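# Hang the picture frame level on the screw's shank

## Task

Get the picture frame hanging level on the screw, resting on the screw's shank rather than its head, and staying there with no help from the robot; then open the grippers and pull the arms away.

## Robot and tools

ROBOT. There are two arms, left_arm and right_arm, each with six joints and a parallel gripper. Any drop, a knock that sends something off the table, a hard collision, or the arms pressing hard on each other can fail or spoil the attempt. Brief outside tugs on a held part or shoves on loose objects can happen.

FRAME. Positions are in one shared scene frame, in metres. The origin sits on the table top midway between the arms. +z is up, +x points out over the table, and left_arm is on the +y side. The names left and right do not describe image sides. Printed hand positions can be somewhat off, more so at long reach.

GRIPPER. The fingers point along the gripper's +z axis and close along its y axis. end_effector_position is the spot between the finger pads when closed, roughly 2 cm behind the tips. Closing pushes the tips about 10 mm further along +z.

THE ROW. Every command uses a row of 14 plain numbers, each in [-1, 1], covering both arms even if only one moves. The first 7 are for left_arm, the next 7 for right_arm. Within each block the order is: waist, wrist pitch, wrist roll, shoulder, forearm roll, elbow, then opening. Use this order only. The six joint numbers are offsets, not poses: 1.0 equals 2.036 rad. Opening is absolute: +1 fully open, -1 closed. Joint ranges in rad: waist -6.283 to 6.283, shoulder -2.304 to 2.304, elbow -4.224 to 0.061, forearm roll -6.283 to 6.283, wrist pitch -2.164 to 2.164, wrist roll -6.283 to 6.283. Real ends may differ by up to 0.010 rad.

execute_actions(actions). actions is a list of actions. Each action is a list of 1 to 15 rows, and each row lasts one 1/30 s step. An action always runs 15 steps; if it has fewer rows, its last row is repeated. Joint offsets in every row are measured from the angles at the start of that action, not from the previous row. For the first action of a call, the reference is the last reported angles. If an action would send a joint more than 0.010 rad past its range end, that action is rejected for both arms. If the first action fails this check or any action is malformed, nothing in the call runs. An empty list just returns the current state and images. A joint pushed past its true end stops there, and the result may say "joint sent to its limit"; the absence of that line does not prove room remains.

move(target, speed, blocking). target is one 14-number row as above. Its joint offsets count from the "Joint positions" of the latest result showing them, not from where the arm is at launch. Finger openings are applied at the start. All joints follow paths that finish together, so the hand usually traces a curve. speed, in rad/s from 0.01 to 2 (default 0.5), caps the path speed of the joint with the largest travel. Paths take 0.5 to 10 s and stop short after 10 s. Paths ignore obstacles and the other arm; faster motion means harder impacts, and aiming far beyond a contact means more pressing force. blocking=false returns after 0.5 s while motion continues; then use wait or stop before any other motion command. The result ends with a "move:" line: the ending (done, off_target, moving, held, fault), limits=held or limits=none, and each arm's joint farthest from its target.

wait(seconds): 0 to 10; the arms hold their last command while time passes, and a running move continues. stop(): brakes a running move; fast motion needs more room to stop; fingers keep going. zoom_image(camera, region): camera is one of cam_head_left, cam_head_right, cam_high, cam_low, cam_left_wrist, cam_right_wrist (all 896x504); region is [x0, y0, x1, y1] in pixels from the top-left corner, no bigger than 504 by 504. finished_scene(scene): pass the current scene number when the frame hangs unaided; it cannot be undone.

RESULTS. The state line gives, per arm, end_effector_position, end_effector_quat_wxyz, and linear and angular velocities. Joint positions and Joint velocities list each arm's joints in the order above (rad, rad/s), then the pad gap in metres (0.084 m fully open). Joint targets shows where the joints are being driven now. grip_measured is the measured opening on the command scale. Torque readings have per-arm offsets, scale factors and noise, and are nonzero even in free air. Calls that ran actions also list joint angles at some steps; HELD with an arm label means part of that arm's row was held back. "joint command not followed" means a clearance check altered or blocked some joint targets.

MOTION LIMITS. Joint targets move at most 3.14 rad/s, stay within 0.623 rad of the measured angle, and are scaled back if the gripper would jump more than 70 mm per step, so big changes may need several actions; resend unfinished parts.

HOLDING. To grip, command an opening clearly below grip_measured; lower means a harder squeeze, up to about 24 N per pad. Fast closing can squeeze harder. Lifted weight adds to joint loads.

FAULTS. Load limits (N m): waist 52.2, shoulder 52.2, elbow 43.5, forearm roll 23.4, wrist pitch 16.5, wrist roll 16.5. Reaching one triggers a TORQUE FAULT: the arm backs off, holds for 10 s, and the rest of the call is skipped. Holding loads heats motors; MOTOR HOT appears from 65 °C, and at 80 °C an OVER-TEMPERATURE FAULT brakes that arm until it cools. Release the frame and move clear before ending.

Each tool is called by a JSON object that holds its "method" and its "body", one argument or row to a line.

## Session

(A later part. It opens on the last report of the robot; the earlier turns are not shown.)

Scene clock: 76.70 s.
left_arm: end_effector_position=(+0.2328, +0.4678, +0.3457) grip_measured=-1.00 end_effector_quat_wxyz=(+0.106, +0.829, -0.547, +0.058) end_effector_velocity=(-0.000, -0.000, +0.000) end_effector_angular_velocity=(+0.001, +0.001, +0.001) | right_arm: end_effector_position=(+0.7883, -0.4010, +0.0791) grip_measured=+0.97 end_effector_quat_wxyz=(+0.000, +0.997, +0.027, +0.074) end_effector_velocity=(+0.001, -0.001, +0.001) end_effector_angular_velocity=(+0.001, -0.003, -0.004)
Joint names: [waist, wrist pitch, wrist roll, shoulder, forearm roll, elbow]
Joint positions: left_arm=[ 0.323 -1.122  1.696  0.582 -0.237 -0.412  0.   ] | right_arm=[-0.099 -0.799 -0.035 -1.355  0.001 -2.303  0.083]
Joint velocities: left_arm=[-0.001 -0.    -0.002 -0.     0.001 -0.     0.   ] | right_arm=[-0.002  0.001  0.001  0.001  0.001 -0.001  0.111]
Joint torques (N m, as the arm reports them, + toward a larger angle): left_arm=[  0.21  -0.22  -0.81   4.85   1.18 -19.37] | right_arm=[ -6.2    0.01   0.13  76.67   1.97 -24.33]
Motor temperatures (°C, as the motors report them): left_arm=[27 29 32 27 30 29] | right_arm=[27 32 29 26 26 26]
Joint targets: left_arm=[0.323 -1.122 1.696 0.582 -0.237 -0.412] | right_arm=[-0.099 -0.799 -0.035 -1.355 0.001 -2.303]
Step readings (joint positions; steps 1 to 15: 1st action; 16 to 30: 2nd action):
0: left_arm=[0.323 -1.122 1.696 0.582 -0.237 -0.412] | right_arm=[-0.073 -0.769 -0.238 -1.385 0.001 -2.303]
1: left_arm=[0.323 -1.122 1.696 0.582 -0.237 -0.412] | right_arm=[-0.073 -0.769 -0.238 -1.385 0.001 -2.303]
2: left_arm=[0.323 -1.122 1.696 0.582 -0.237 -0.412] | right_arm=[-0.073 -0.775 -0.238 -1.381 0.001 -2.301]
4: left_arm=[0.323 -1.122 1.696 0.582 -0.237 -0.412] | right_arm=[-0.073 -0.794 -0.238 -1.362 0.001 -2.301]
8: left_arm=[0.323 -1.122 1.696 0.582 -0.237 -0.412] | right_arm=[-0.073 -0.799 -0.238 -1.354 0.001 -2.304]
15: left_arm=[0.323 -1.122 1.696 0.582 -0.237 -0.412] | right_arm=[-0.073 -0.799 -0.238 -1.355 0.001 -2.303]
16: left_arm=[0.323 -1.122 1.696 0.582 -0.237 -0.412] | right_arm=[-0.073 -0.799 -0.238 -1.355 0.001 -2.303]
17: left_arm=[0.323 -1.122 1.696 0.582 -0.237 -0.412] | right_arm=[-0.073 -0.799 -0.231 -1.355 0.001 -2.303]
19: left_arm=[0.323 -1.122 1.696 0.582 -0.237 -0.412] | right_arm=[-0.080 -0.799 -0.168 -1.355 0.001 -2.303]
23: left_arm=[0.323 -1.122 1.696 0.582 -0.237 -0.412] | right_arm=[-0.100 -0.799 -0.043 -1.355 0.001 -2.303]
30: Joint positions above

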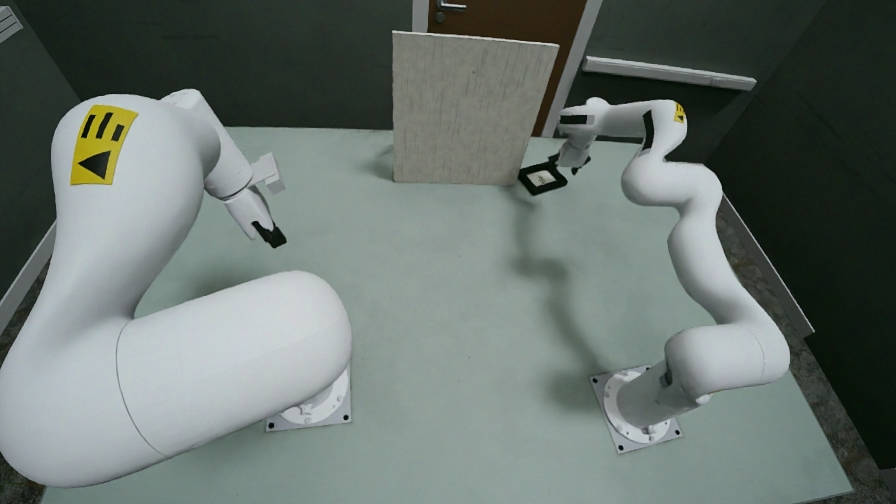

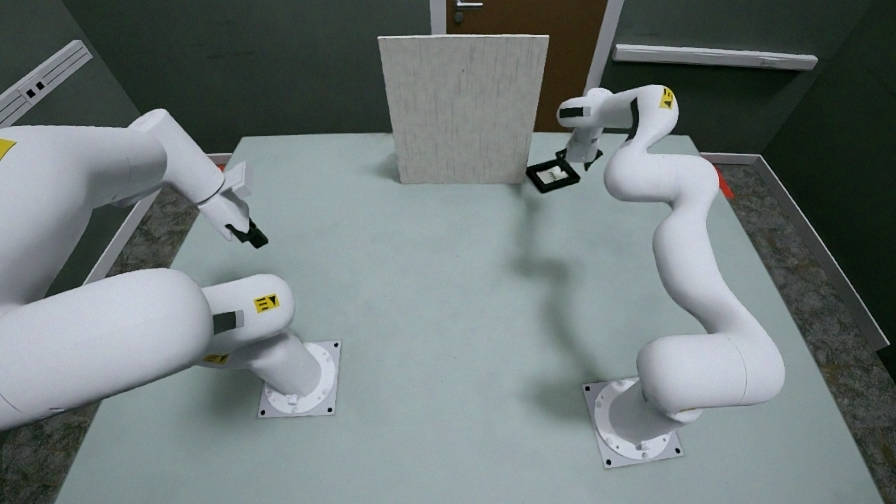

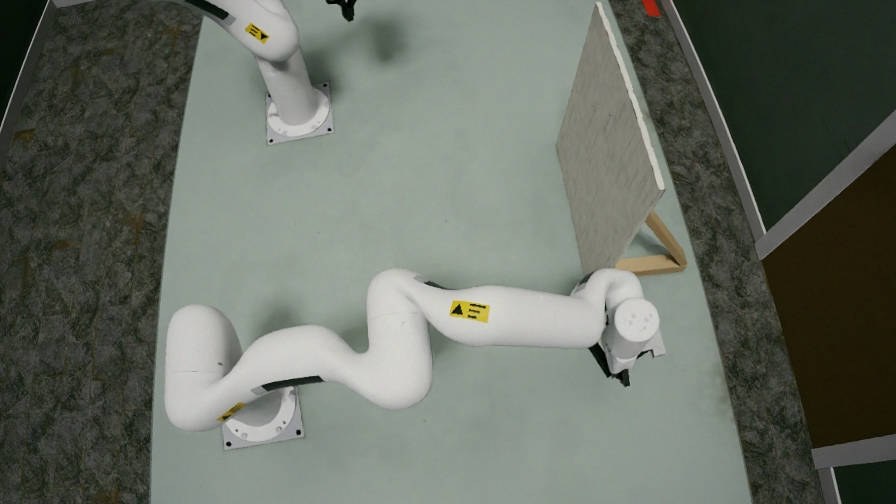

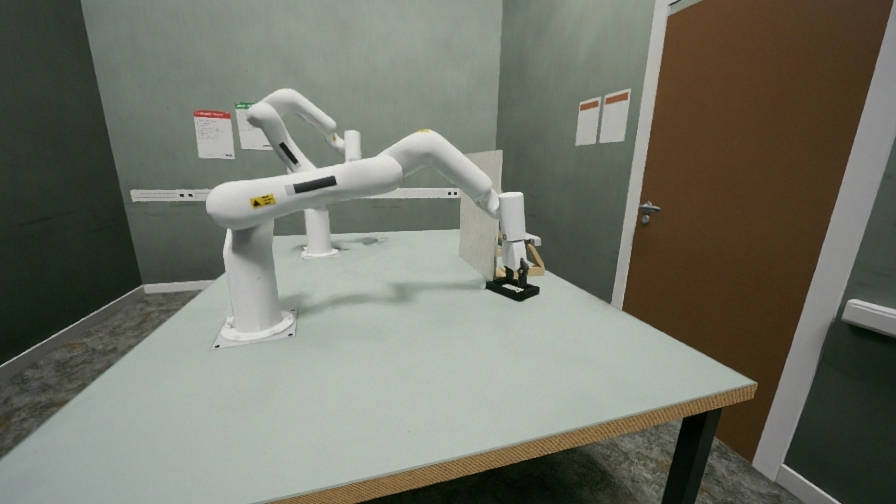

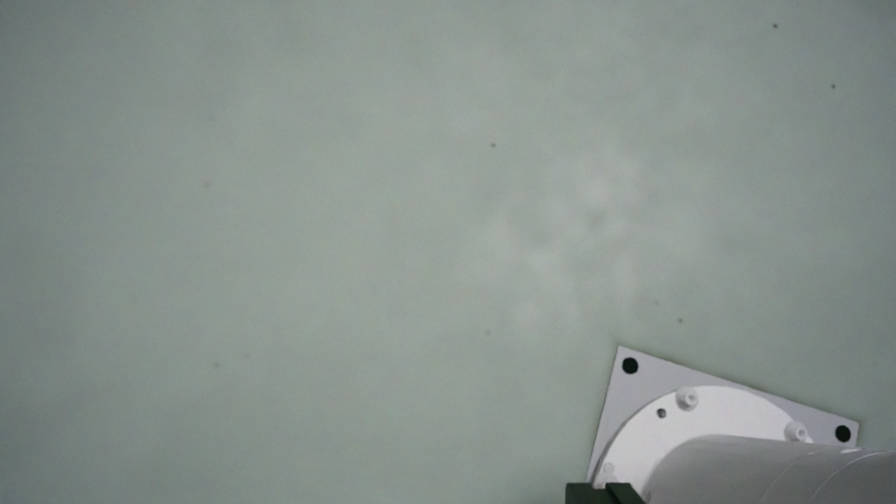

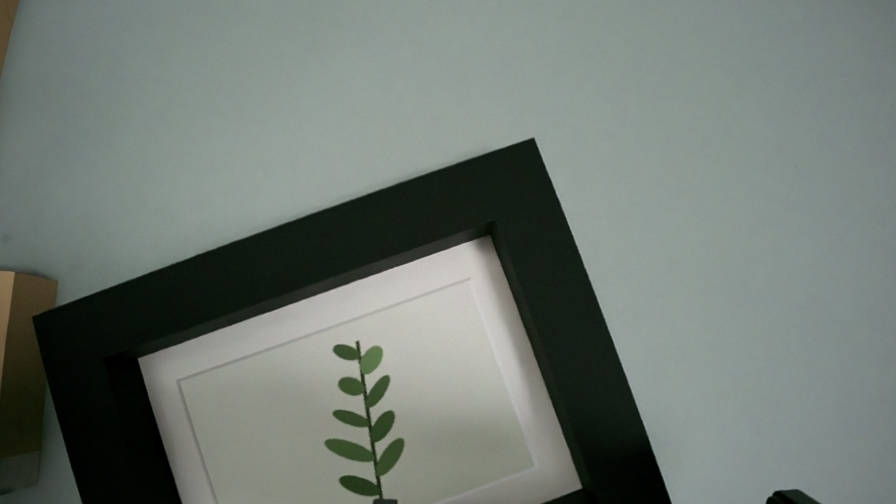

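{"method": "execute_actions", "body": {
  "actions": [
    [[0,0,0,0,0,0,-1,0,0,-0.19,0,0,0,1]]
  ]
}}

Scene clock: 77.33 s.
left_arm: end_effector_position=(+0.2328, +0.4678, +0.3457) grip_measured=-1.00 end_effector_quat_wxyz=(+0.106, +0.829, -0.547, +0.058) end_effector_velocity=(+0.000, -0.000, +0.000) end_effector_angular_velocity=(-0.001, +0.000, +0.001) | right_arm: end_effector_position=(+0.7883, -0.4010, +0.0791) grip_measured=+1.00 end_effector_quat_wxyz=(+0.015, +0.973, +0.217, +0.073) end_effector_velocity=(-0.001, -0.002, -0.001) end_effector_angular_velocity=(-0.002, +0.003, +0.004)
Joint names: [waist, wrist pitch, wrist roll, shoulder, forearm roll, elbow]
Joint positions: left_arm=[ 0.323 -1.122  1.696  0.582 -0.237 -0.412  0.   ] | right_arm=[-0.099 -0.799 -0.421 -1.355  0.001 -2.303  0.084]
Joint velocities: left_arm=[ 0.    -0.001 -0.    -0.    -0.001 -0.     0.   ] | right_arm=[-0.002 -0.001 -0.004 -0.001 -0.002  0.001  0.   ]
Joint torques (N m, as the arm reports them, + toward a larger angle): left_arm=[ -0.27  -0.08  -0.83   5.22   1.   -19.7 ] | right_arm=[ -5.7    0.05   0.12  77.49   1.85 -23.67]
Motor temperatures (°C, as the motors report them): left_arm=[27 29 32 27 30 29] | right_arm=[27 32 29 26 26 26]
Joint targets: left_arm=[0.323 -1.122 1.696 0.582 -0.237 -0.412] | right_arm=[-0.099 -0.799 -0.422 -1.355 0.001 -2.303]
Step readings (joint positions):
0: left_arm=[0.323 -1.122 1.696 0.582 -0.237 -0.412] | right_arm=[-0.099 -0.799 -0.035 -1.355 0.001 -2.303]
1: left_arm=[0.323 -1.122 1.696 0.582 -0.237 -0.412] | right_arm=[-0.099 -0.799 -0.035 -1.355 0.001 -2.303]
2: left_arm=[0.323 -1.122 1.696 0.582 -0.237 -0.412] | right_arm=[-0.099 -0.799 -0.043 -1.355 0.001 -2.303]
4: left_arm=[0.323 -1.122 1.696 0.582 -0.237 -0.412] | right_arm=[-0.099 -0.799 -0.108 -1.355 0.001 -2.303]
8: left_arm=[0.323 -1.122 1.696 0.582 -0.237 -0.412] | right_arm=[-0.099 -0.799 -0.363 -1.355 0.001 -2.303]
15: Joint positions above

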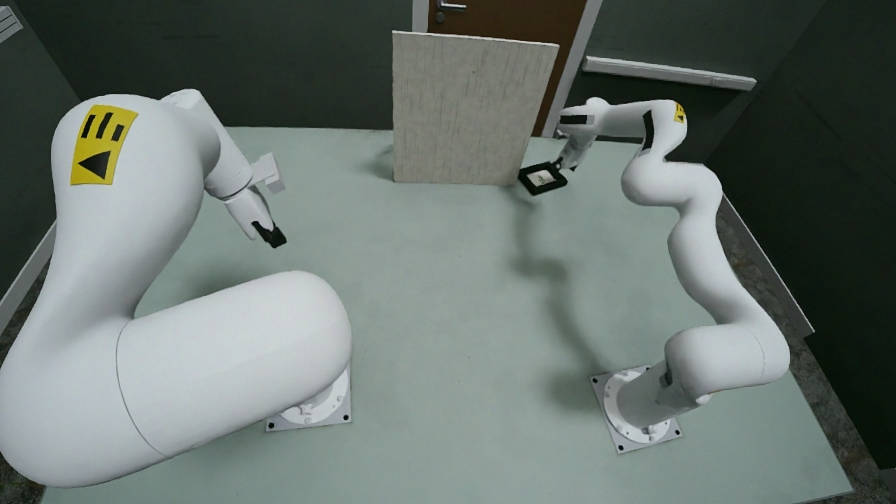

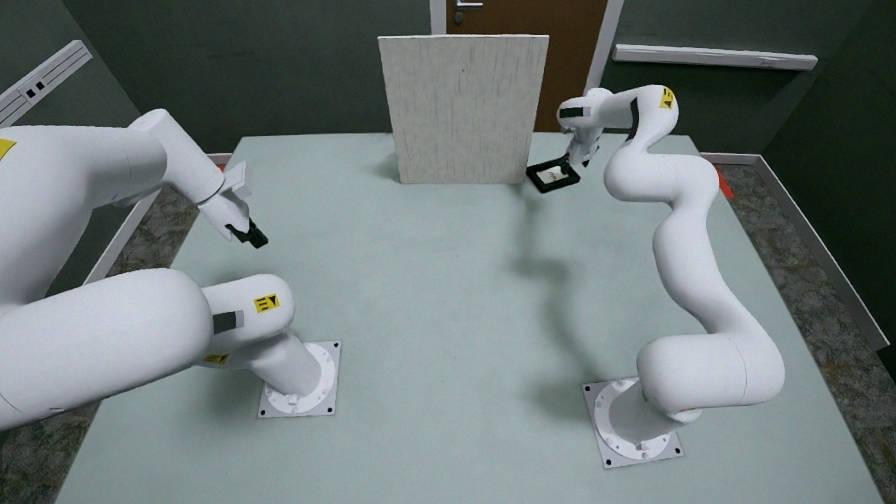

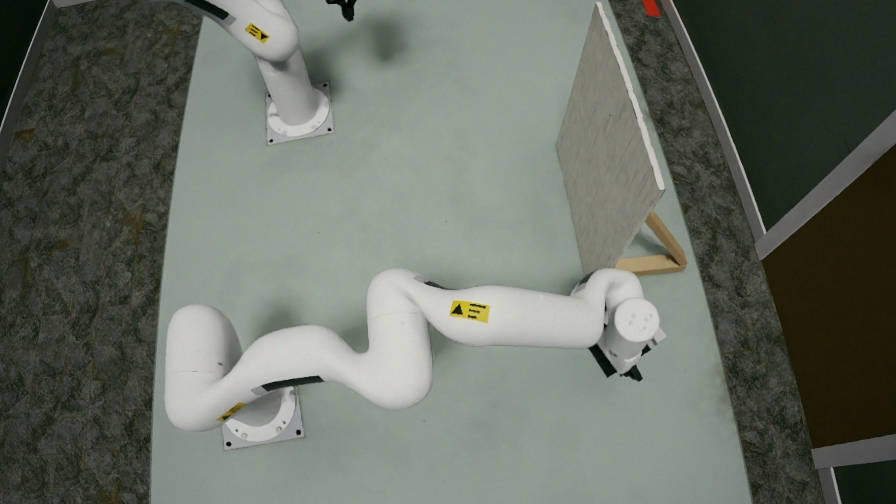

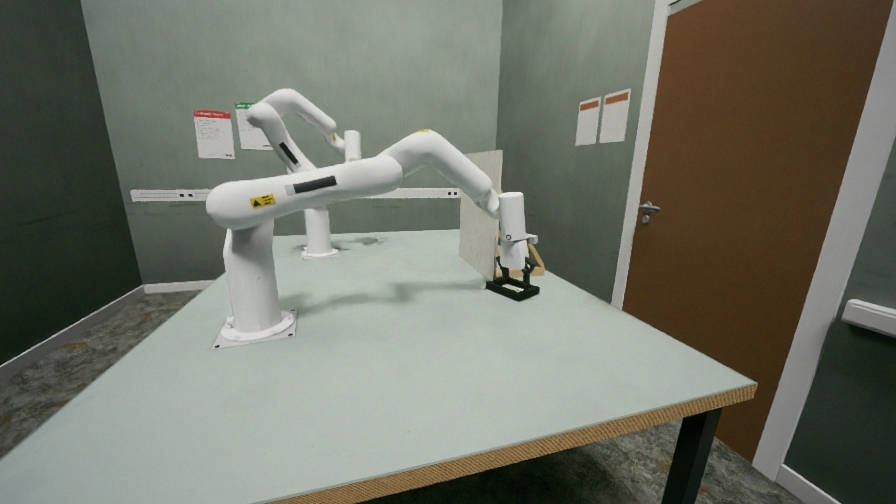

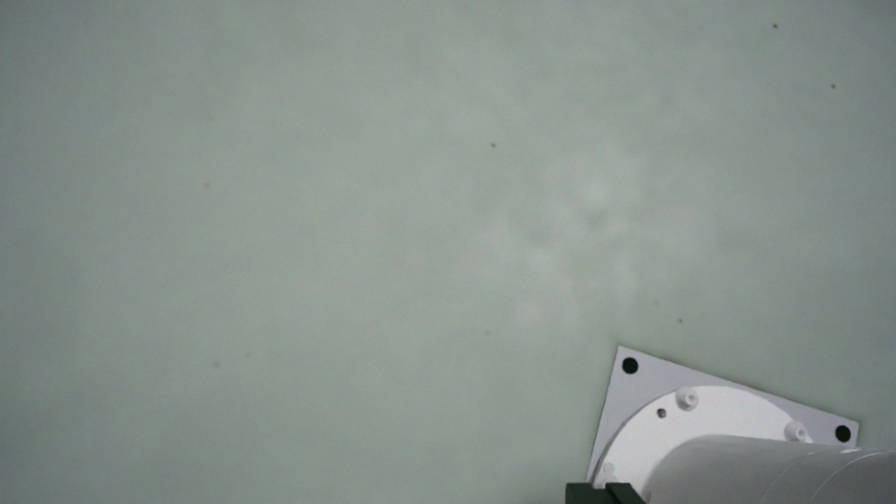

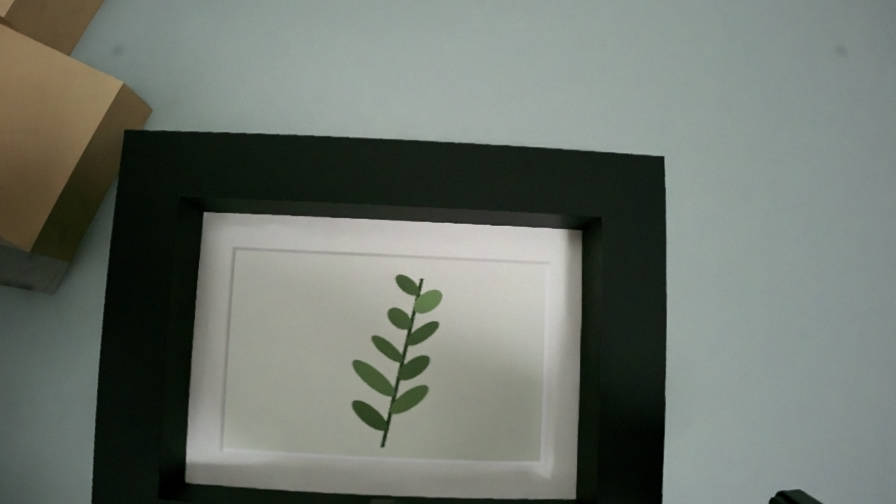

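{"method": "move", "body": {
  "target": [0,0,0,0,0,0,-1,-0.007,0.005,0,-0.035,0,-0.03,1],
  "speed": 0.06
}}

Scene clock: 79.13 s.
left_arm: end_effector_position=(+0.2328, +0.4678, +0.3457) grip_measured=-1.00 end_effector_quat_wxyz=(+0.106, +0.829, -0.547, +0.058) end_effector_velocity=(-0.000, -0.000, -0.000) end_effector_angular_velocity=(-0.001, +0.000, -0.001) | right_arm: end_effector_position=(+0.7922, -0.4131, +0.0474) grip_measured=+1.00 end_effector_quat_wxyz=(+0.015, +0.975, +0.210, +0.073) end_effector_velocity=(-0.001, +0.000, -0.003) end_effector_angular_velocity=(+0.001, +0.004, +0.001)
Joint names: [waist, wrist pitch, wrist roll, shoulder, forearm roll, elbow]
Joint positions: left_arm=[ 0.323 -1.122  1.696  0.582 -0.237 -0.412  0.   ] | right_arm=[-0.113 -0.789 -0.421 -1.426  0.001 -2.364  0.084]
Joint velocities: left_arm=[-0.    -0.     0.001  0.    -0.     0.001  0.   ] | right_arm=[-0.    -0.    -0.002 -0.002  0.002  0.002  0.   ]
Joint torques (N m, as the arm reports them, + toward a larger angle): left_arm=[  0.28  -0.16  -0.82   5.69   1.08 -19.5 ] | right_arm=[ -6.09  -0.03   0.25  77.71   1.77 -23.95]
Motor temperatures (°C, as the motors report them): left_arm=[27 29 32 27 30 29] | right_arm=[27 32 29 26 26 26]
Joint targets: left_arm=[0.323 -1.122 1.696 0.582 -0.237 -0.412] | right_arm=[-0.113 -0.789 -0.421 -1.426 0.001 -2.364]
move: done; limits=none; left_arm: farthest joint: the waist, 0.000 radians from its target (0.000 radians at the start); right_arm: farthest joint: the waist, 0.000 radians from its target (0.014 radians at the start)

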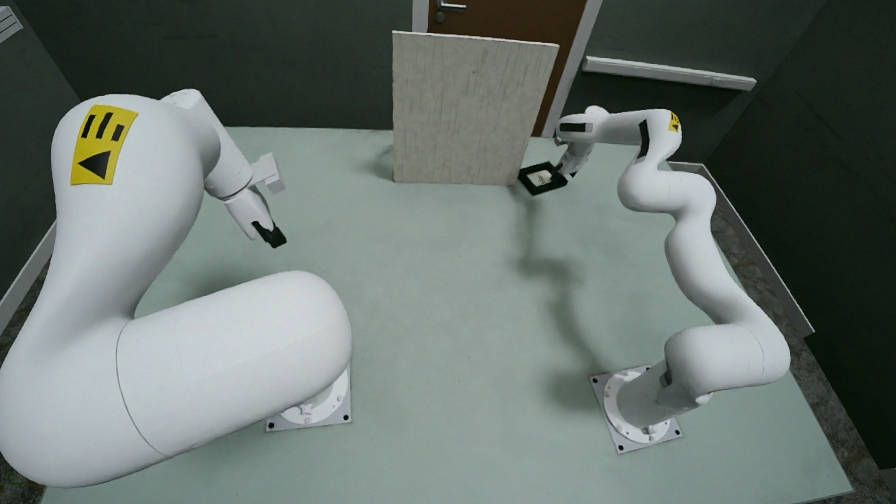

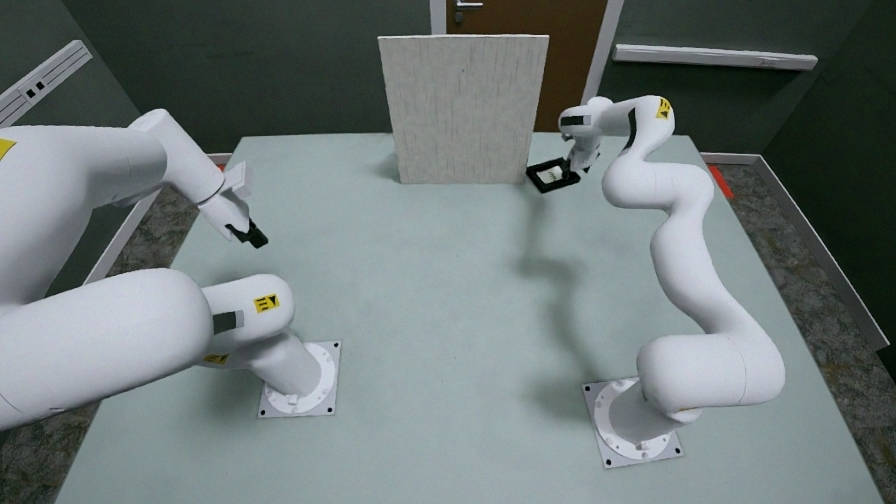

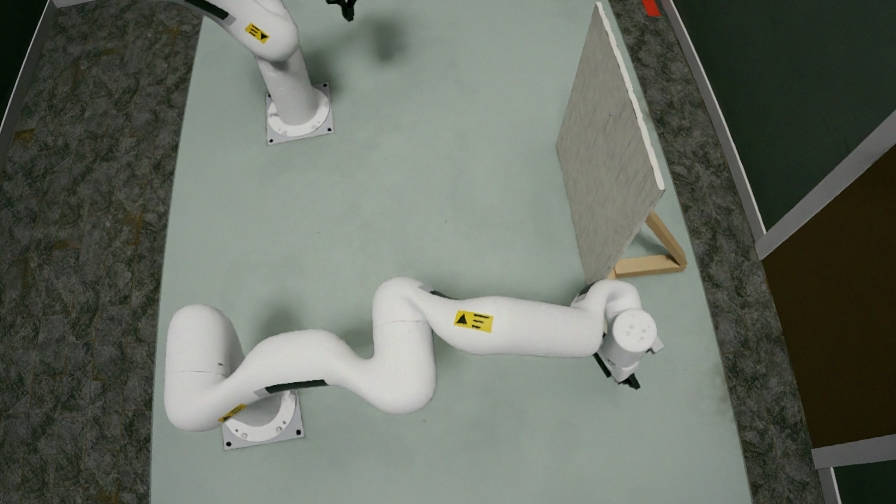

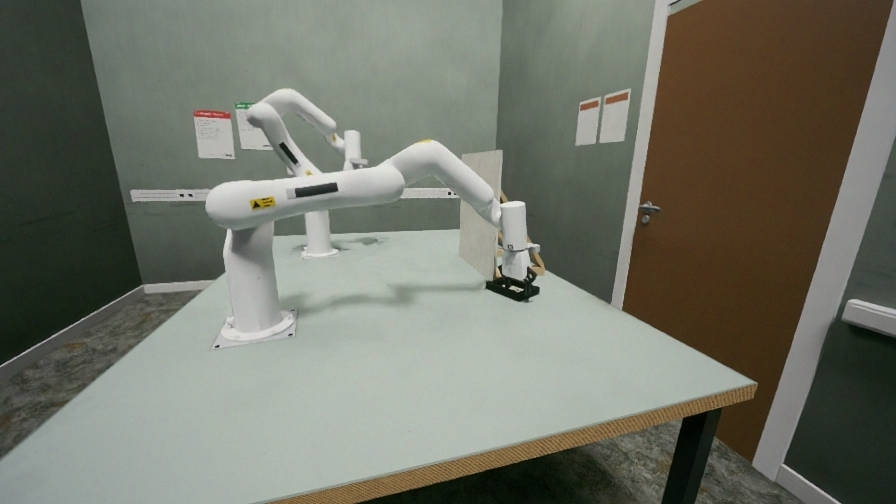

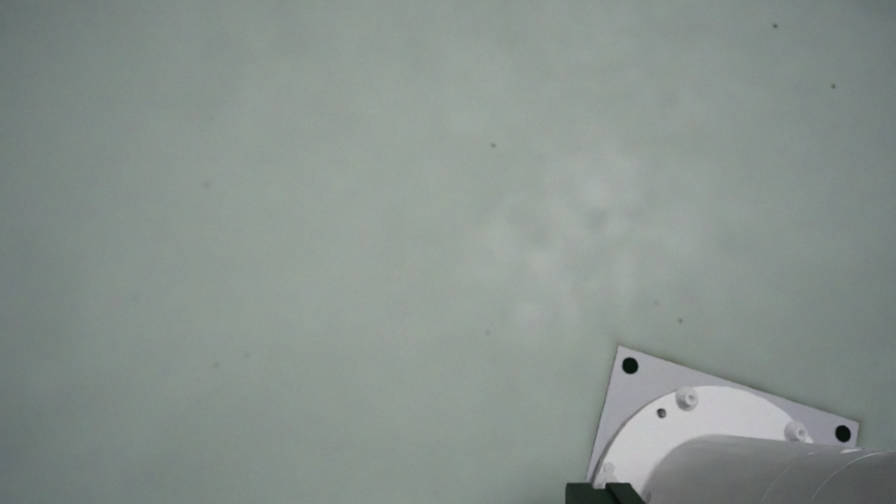

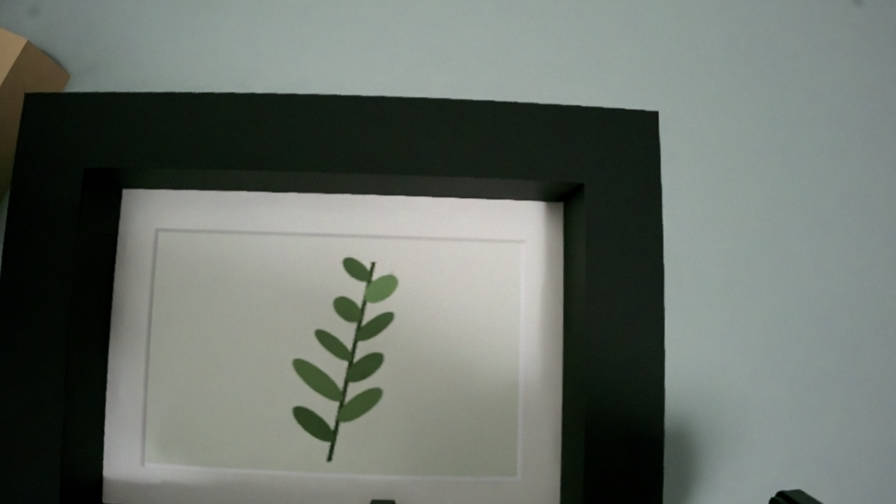

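Rail centred, no contact load. Close.

{"method": "execute_actions", "body": {
  "actions": [
    [[0,0,0,0,0,0,-1,0,0,0,0,0,0,-1]],
    [[0,0,0,0,0,0,-1,0,0,0,0,0,0,-1]]
  ]
}}

Scene clock: 80.27 s.
left_arm: end_effector_position=(+0.2328, +0.4678, +0.3457) grip_measured=-1.00 end_effector_quat_wxyz=(+0.106, +0.829, -0.547, +0.058) end_effector_velocity=(-0.000, +0.000, +0.000) end_effector_angular_velocity=(+0.000, +0.000, +0.000) | right_arm: end_effector_position=(+0.7956, -0.4132, +0.0541) grip_measured=-1.00 end_effector_quat_wxyz=(+0.016, +0.974, +0.210, +0.078) end_effector_velocity=(+0.000, +0.002, +0.001) end_effector_angular_velocity=(+0.001, -0.001, -0.000)
Joint names: [waist, wrist pitch, wrist roll, shoulder, forearm roll, elbow]
Joint positions: left_arm=[ 0.323 -1.122  1.696  0.582 -0.237 -0.412  0.   ] | right_arm=[-0.113 -0.789 -0.421 -1.421  0.001 -2.369  0.   ]
Joint velocities: left_arm=[ 0.    -0.    -0.     0.     0.001 -0.     0.   ] | right_arm=[ 0.002 -0.001  0.002  0.     0.    -0.001  0.   ]
Joint torques (N m, as the arm reports them, + toward a larger angle): left_arm=[ -0.33  -0.12  -0.88   6.3    1.11 -19.44] | right_arm=[ -4.54   0.     0.19  59.33   2.47 -16.26]
Motor temperatures (°C, as the motors report them): left_arm=[27 29 32 27 30 29] | right_arm=[27 32 29 26 26 26]
Joint targets: left_arm=[0.323 -1.122 1.696 0.582 -0.237 -0.412] | right_arm=[-0.113 -0.788 -0.421 -1.421 0.001 -2.369]
Step readings (joint positions; steps 1 to 15: 1st action; 16 to 30: 2nd action):
0: left_arm=[0.323 -1.122 1.696 0.582 -0.237 -0.412] | right_arm=[-0.113 -0.789 -0.421 -1.426 0.001 -2.364]
1: left_arm=[0.323 -1.122 1.696 0.582 -0.237 -0.412] | right_arm=[-0.113 -0.789 -0.421 -1.426 0.001 -2.364]
2: left_arm=[0.323 -1.122 1.696 0.582 -0.237 -0.412] | right_arm=[-0.113 -0.789 -0.421 -1.425 0.001 -2.365]
4: left_arm=[0.323 -1.122 1.696 0.582 -0.237 -0.412] | right_arm=[-0.113 -0.789 -0.421 -1.424 0.001 -2.366]
8: left_arm=[0.323 -1.122 1.696 0.582 -0.237 -0.412] | right_arm=[-0.113 -0.789 -0.421 -1.422 0.001 -2.368]
15: left_arm=[0.323 -1.122 1.696 0.582 -0.237 -0.412] | right_arm=[-0.113 -0.788 -0.421 -1.421 0.001 -2.369]
16: left_arm=[0.323 -1.122 1.696 0.582 -0.237 -0.412] | right_arm=[-0.113 -0.788 -0.421 -1.421 0.001 -2.369]
17: left_arm=[0.323 -1.122 1.696 0.582 -0.237 -0.412] | right_arm=[-0.113 -0.788 -0.421 -1.420 0.001 -2.369]
19: left_arm=[0.323 -1.122 1.696 0.582 -0.237 -0.412] | right_arm=[-0.113 -0.788 -0.421 -1.421 0.000 -2.368]
23: left_arm=[0.323 -1.122 1.696 0.582 -0.237 -0.412] | right_arm=[-0.113 -0.788 -0.421 -1.421 0.000 -2.368]
30: Joint positions above

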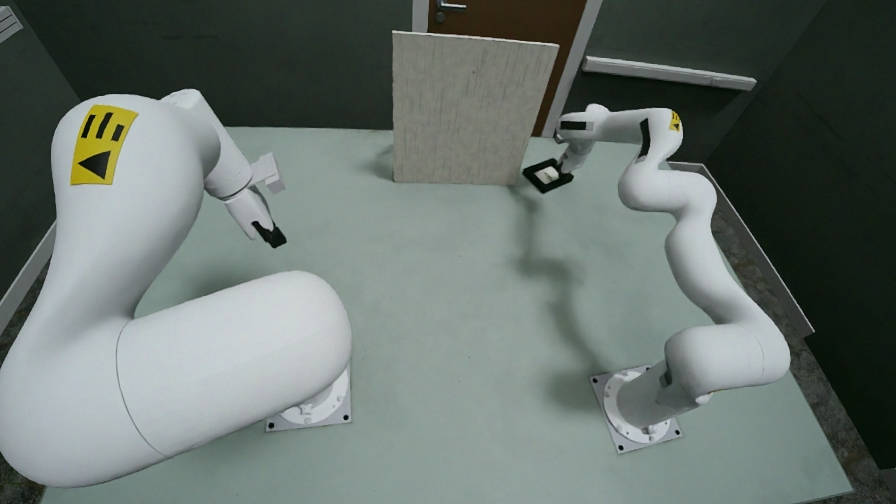

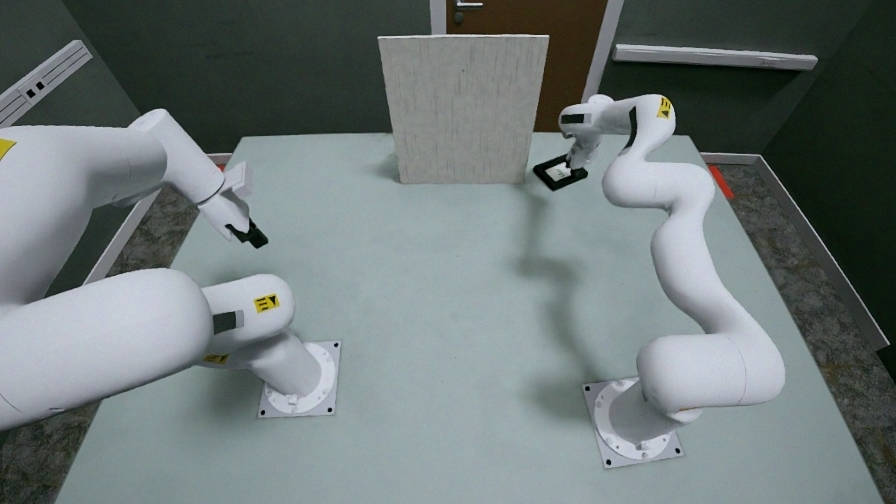

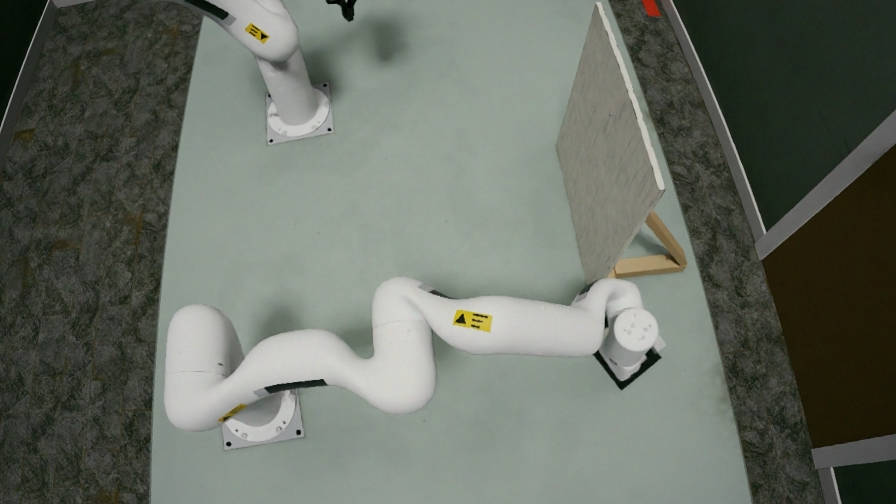

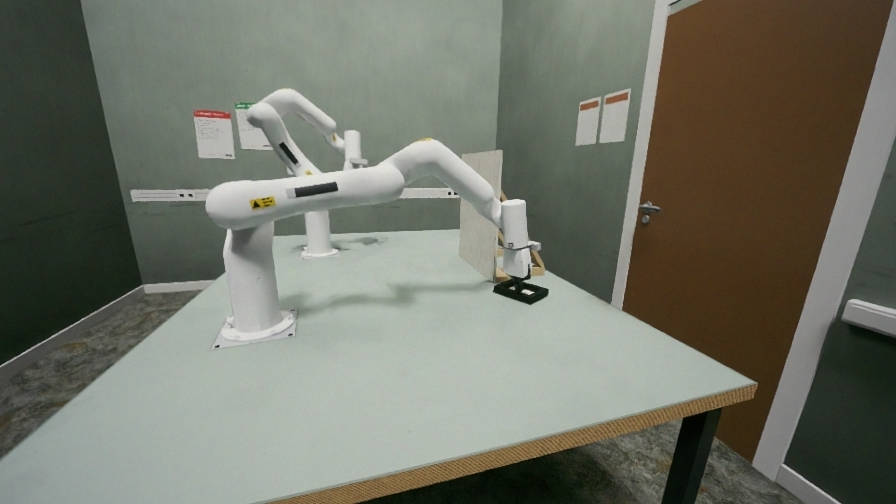

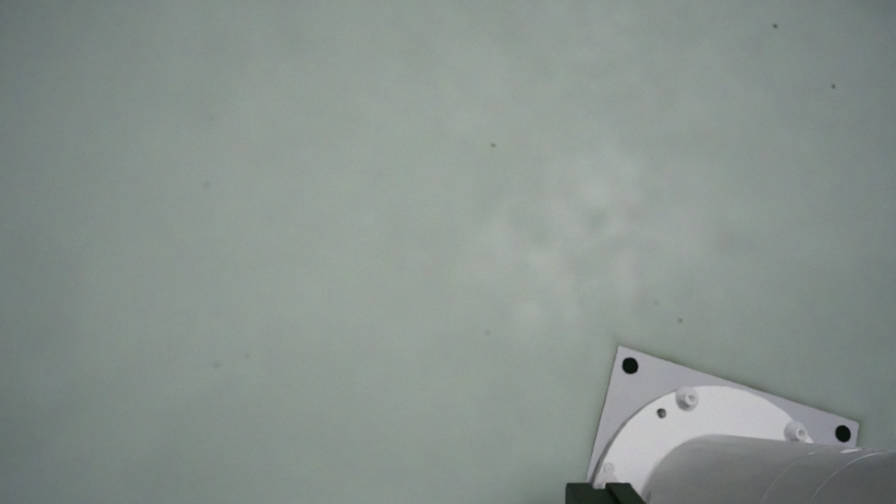

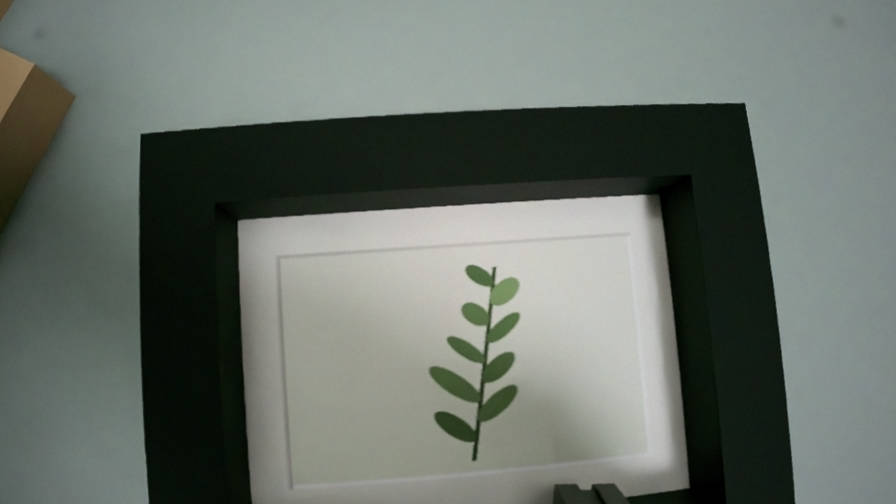

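{"method": "execute_actions", "body": {
  "actions": [
    [[0,0,0,0,0,0,-1,0,-0.015,0,0.015,0,0,-1]],
    [[0,0,0,0,0,0,-1,-0.014,0,0.015,0,0,-0.02,1]]
  ]
}}

Scene clock: 81.53 s.
left_arm: end_effector_position=(+0.2328, +0.4678, +0.3457) grip_measured=-1.00 end_effector_quat_wxyz=(+0.106, +0.829, -0.547, +0.058) end_effector_velocity=(-0.000, -0.000, +0.000) end_effector_angular_velocity=(-0.001, +0.000, -0.001) | right_arm: end_effector_position=(+0.8108, -0.4378, +0.0981) grip_measured=+0.97 end_effector_quat_wxyz=(+0.020, +0.978, +0.181, +0.097) end_effector_velocity=(+0.002, -0.002, +0.004) end_effector_angular_velocity=(-0.000, -0.006, -0.003)
Joint names: [waist, wrist pitch, wrist roll, shoulder, forearm roll, elbow]
Joint positions: left_arm=[ 0.323 -1.122  1.696  0.582 -0.237 -0.412  0.   ] | right_arm=[-0.141 -0.819 -0.391 -1.391  0.001 -2.409  0.083]
Joint velocities: left_arm=[-0.    -0.001  0.001  0.    -0.     0.     0.   ] | right_arm=[-0.003 -0.    -0.     0.003 -0.    -0.003  0.11 ]
Joint torques (N m, as the arm reports them, + toward a larger angle): left_arm=[ -0.08  -0.06  -0.74   5.23   0.91 -19.69] | right_arm=[ -6.55   0.07   0.14  77.67   2.16 -24.26]
Motor temperatures (°C, as the motors report them): left_arm=[27 29 32 27 30 29] | right_arm=[27 32 29 26 26 26]
Joint targets: left_arm=[0.323 -1.122 1.696 0.582 -0.237 -0.412] | right_arm=[-0.142 -0.819 -0.391 -1.391 0.001 -2.409]
Step readings (joint positions; steps 1 to 15: 1st action; 16 to 30: 2nd action):
0: left_arm=[0.323 -1.122 1.696 0.582 -0.237 -0.412] | right_arm=[-0.113 -0.788 -0.421 -1.421 0.001 -2.369]
1: left_arm=[0.323 -1.122 1.696 0.582 -0.237 -0.412] | right_arm=[-0.113 -0.789 -0.421 -1.421 0.001 -2.369]
2: left_arm=[0.323 -1.122 1.696 0.582 -0.237 -0.412] | right_arm=[-0.113 -0.794 -0.421 -1.417 0.001 -2.367]
4: left_arm=[0.323 -1.122 1.696 0.582 -0.237 -0.412] | right_arm=[-0.113 -0.814 -0.421 -1.399 0.001 -2.365]
8: left_arm=[0.323 -1.122 1.696 0.582 -0.237 -0.412] | right_arm=[-0.113 -0.819 -0.421 -1.390 0.001 -2.368]
15: left_arm=[0.323 -1.122 1.696 0.582 -0.237 -0.412] | right_arm=[-0.113 -0.819 -0.421 -1.391 0.001 -2.368]
16: left_arm=[0.323 -1.122 1.696 0.582 -0.237 -0.412] | right_arm=[-0.113 -0.819 -0.421 -1.391 0.001 -2.368]
17: left_arm=[0.323 -1.122 1.696 0.582 -0.237 -0.412] | right_arm=[-0.116 -0.819 -0.416 -1.391 0.001 -2.373]
19: left_arm=[0.323 -1.122 1.696 0.582 -0.237 -0.412] | right_arm=[-0.135 -0.819 -0.397 -1.392 0.001 -2.400]
23: left_arm=[0.323 -1.122 1.696 0.582 -0.237 -0.412] | right_arm=[-0.142 -0.819 -0.391 -1.390 0.001 -2.410]
30: Joint positions above

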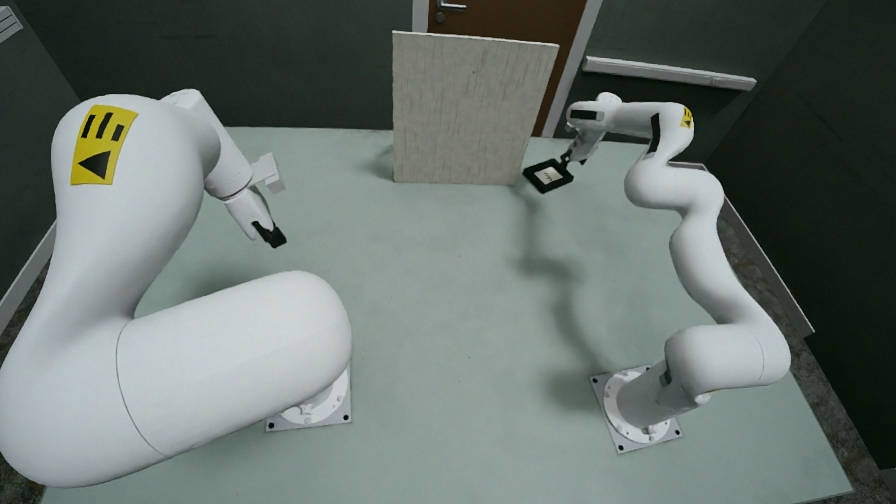

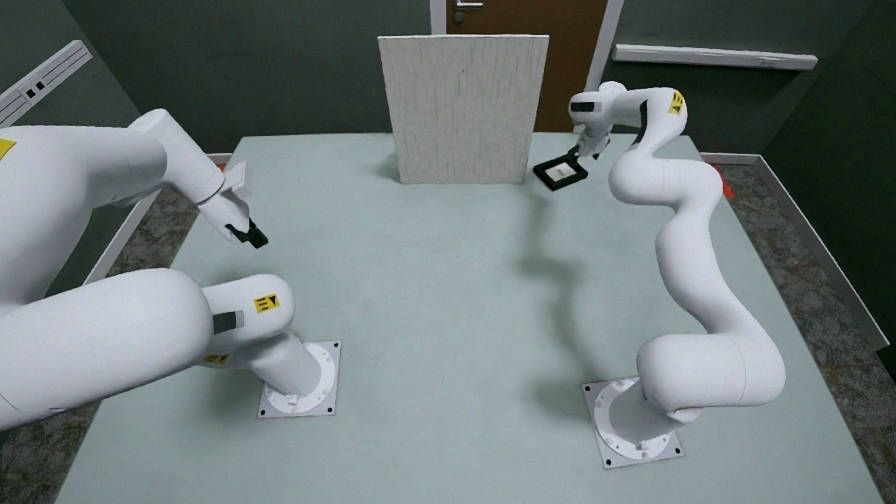

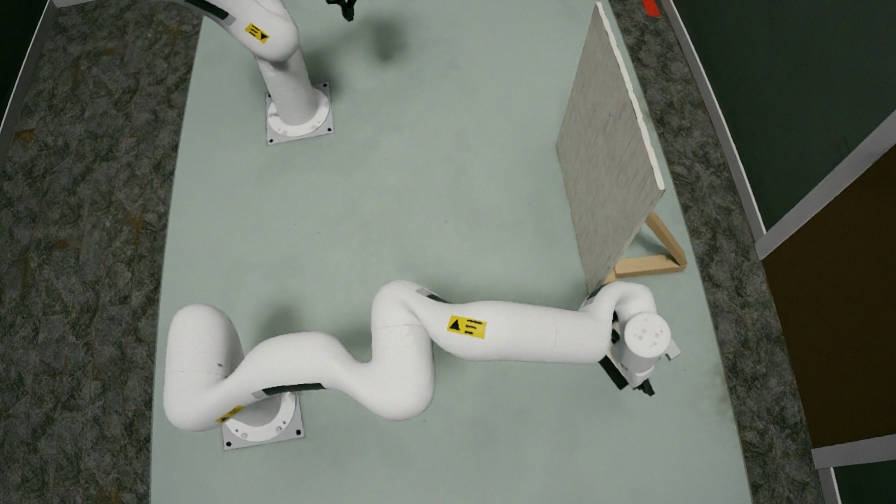

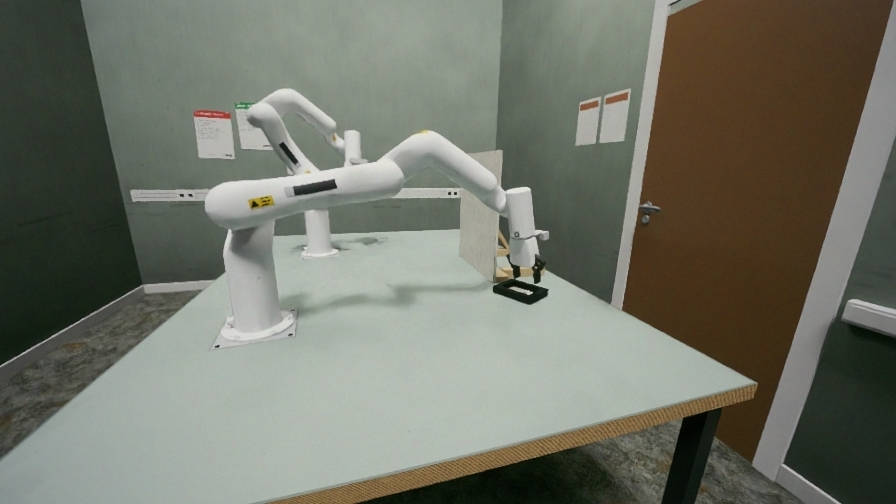

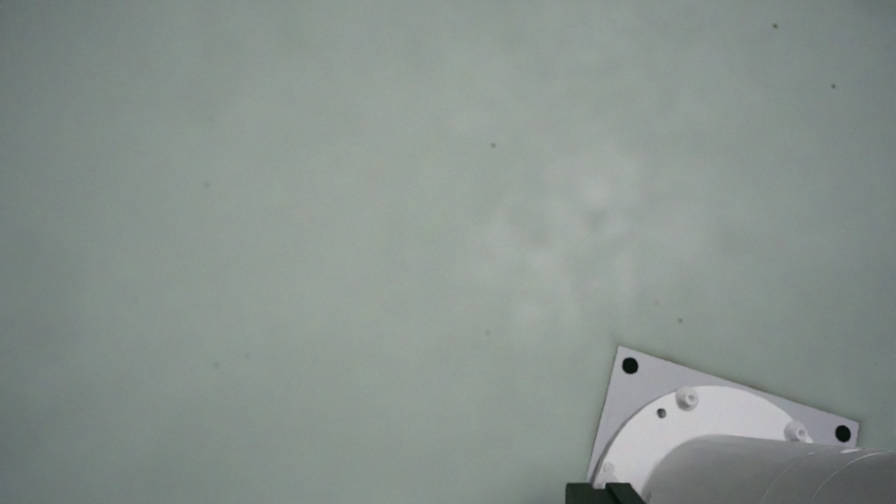

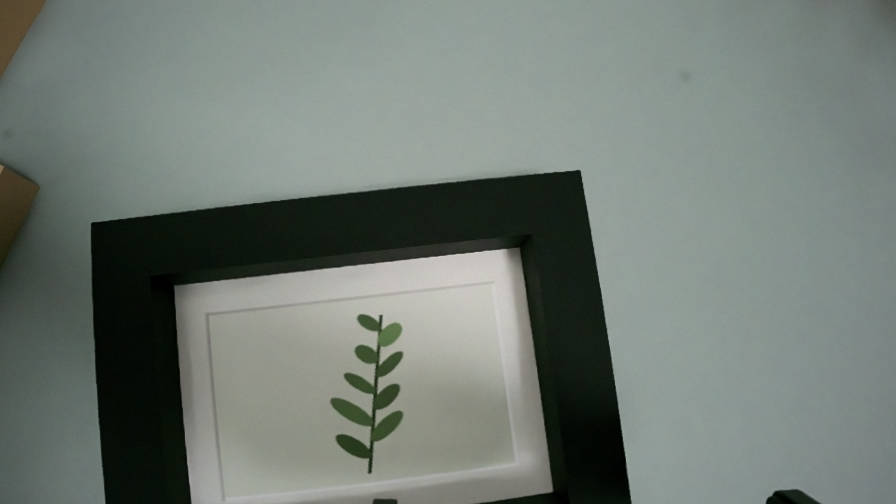

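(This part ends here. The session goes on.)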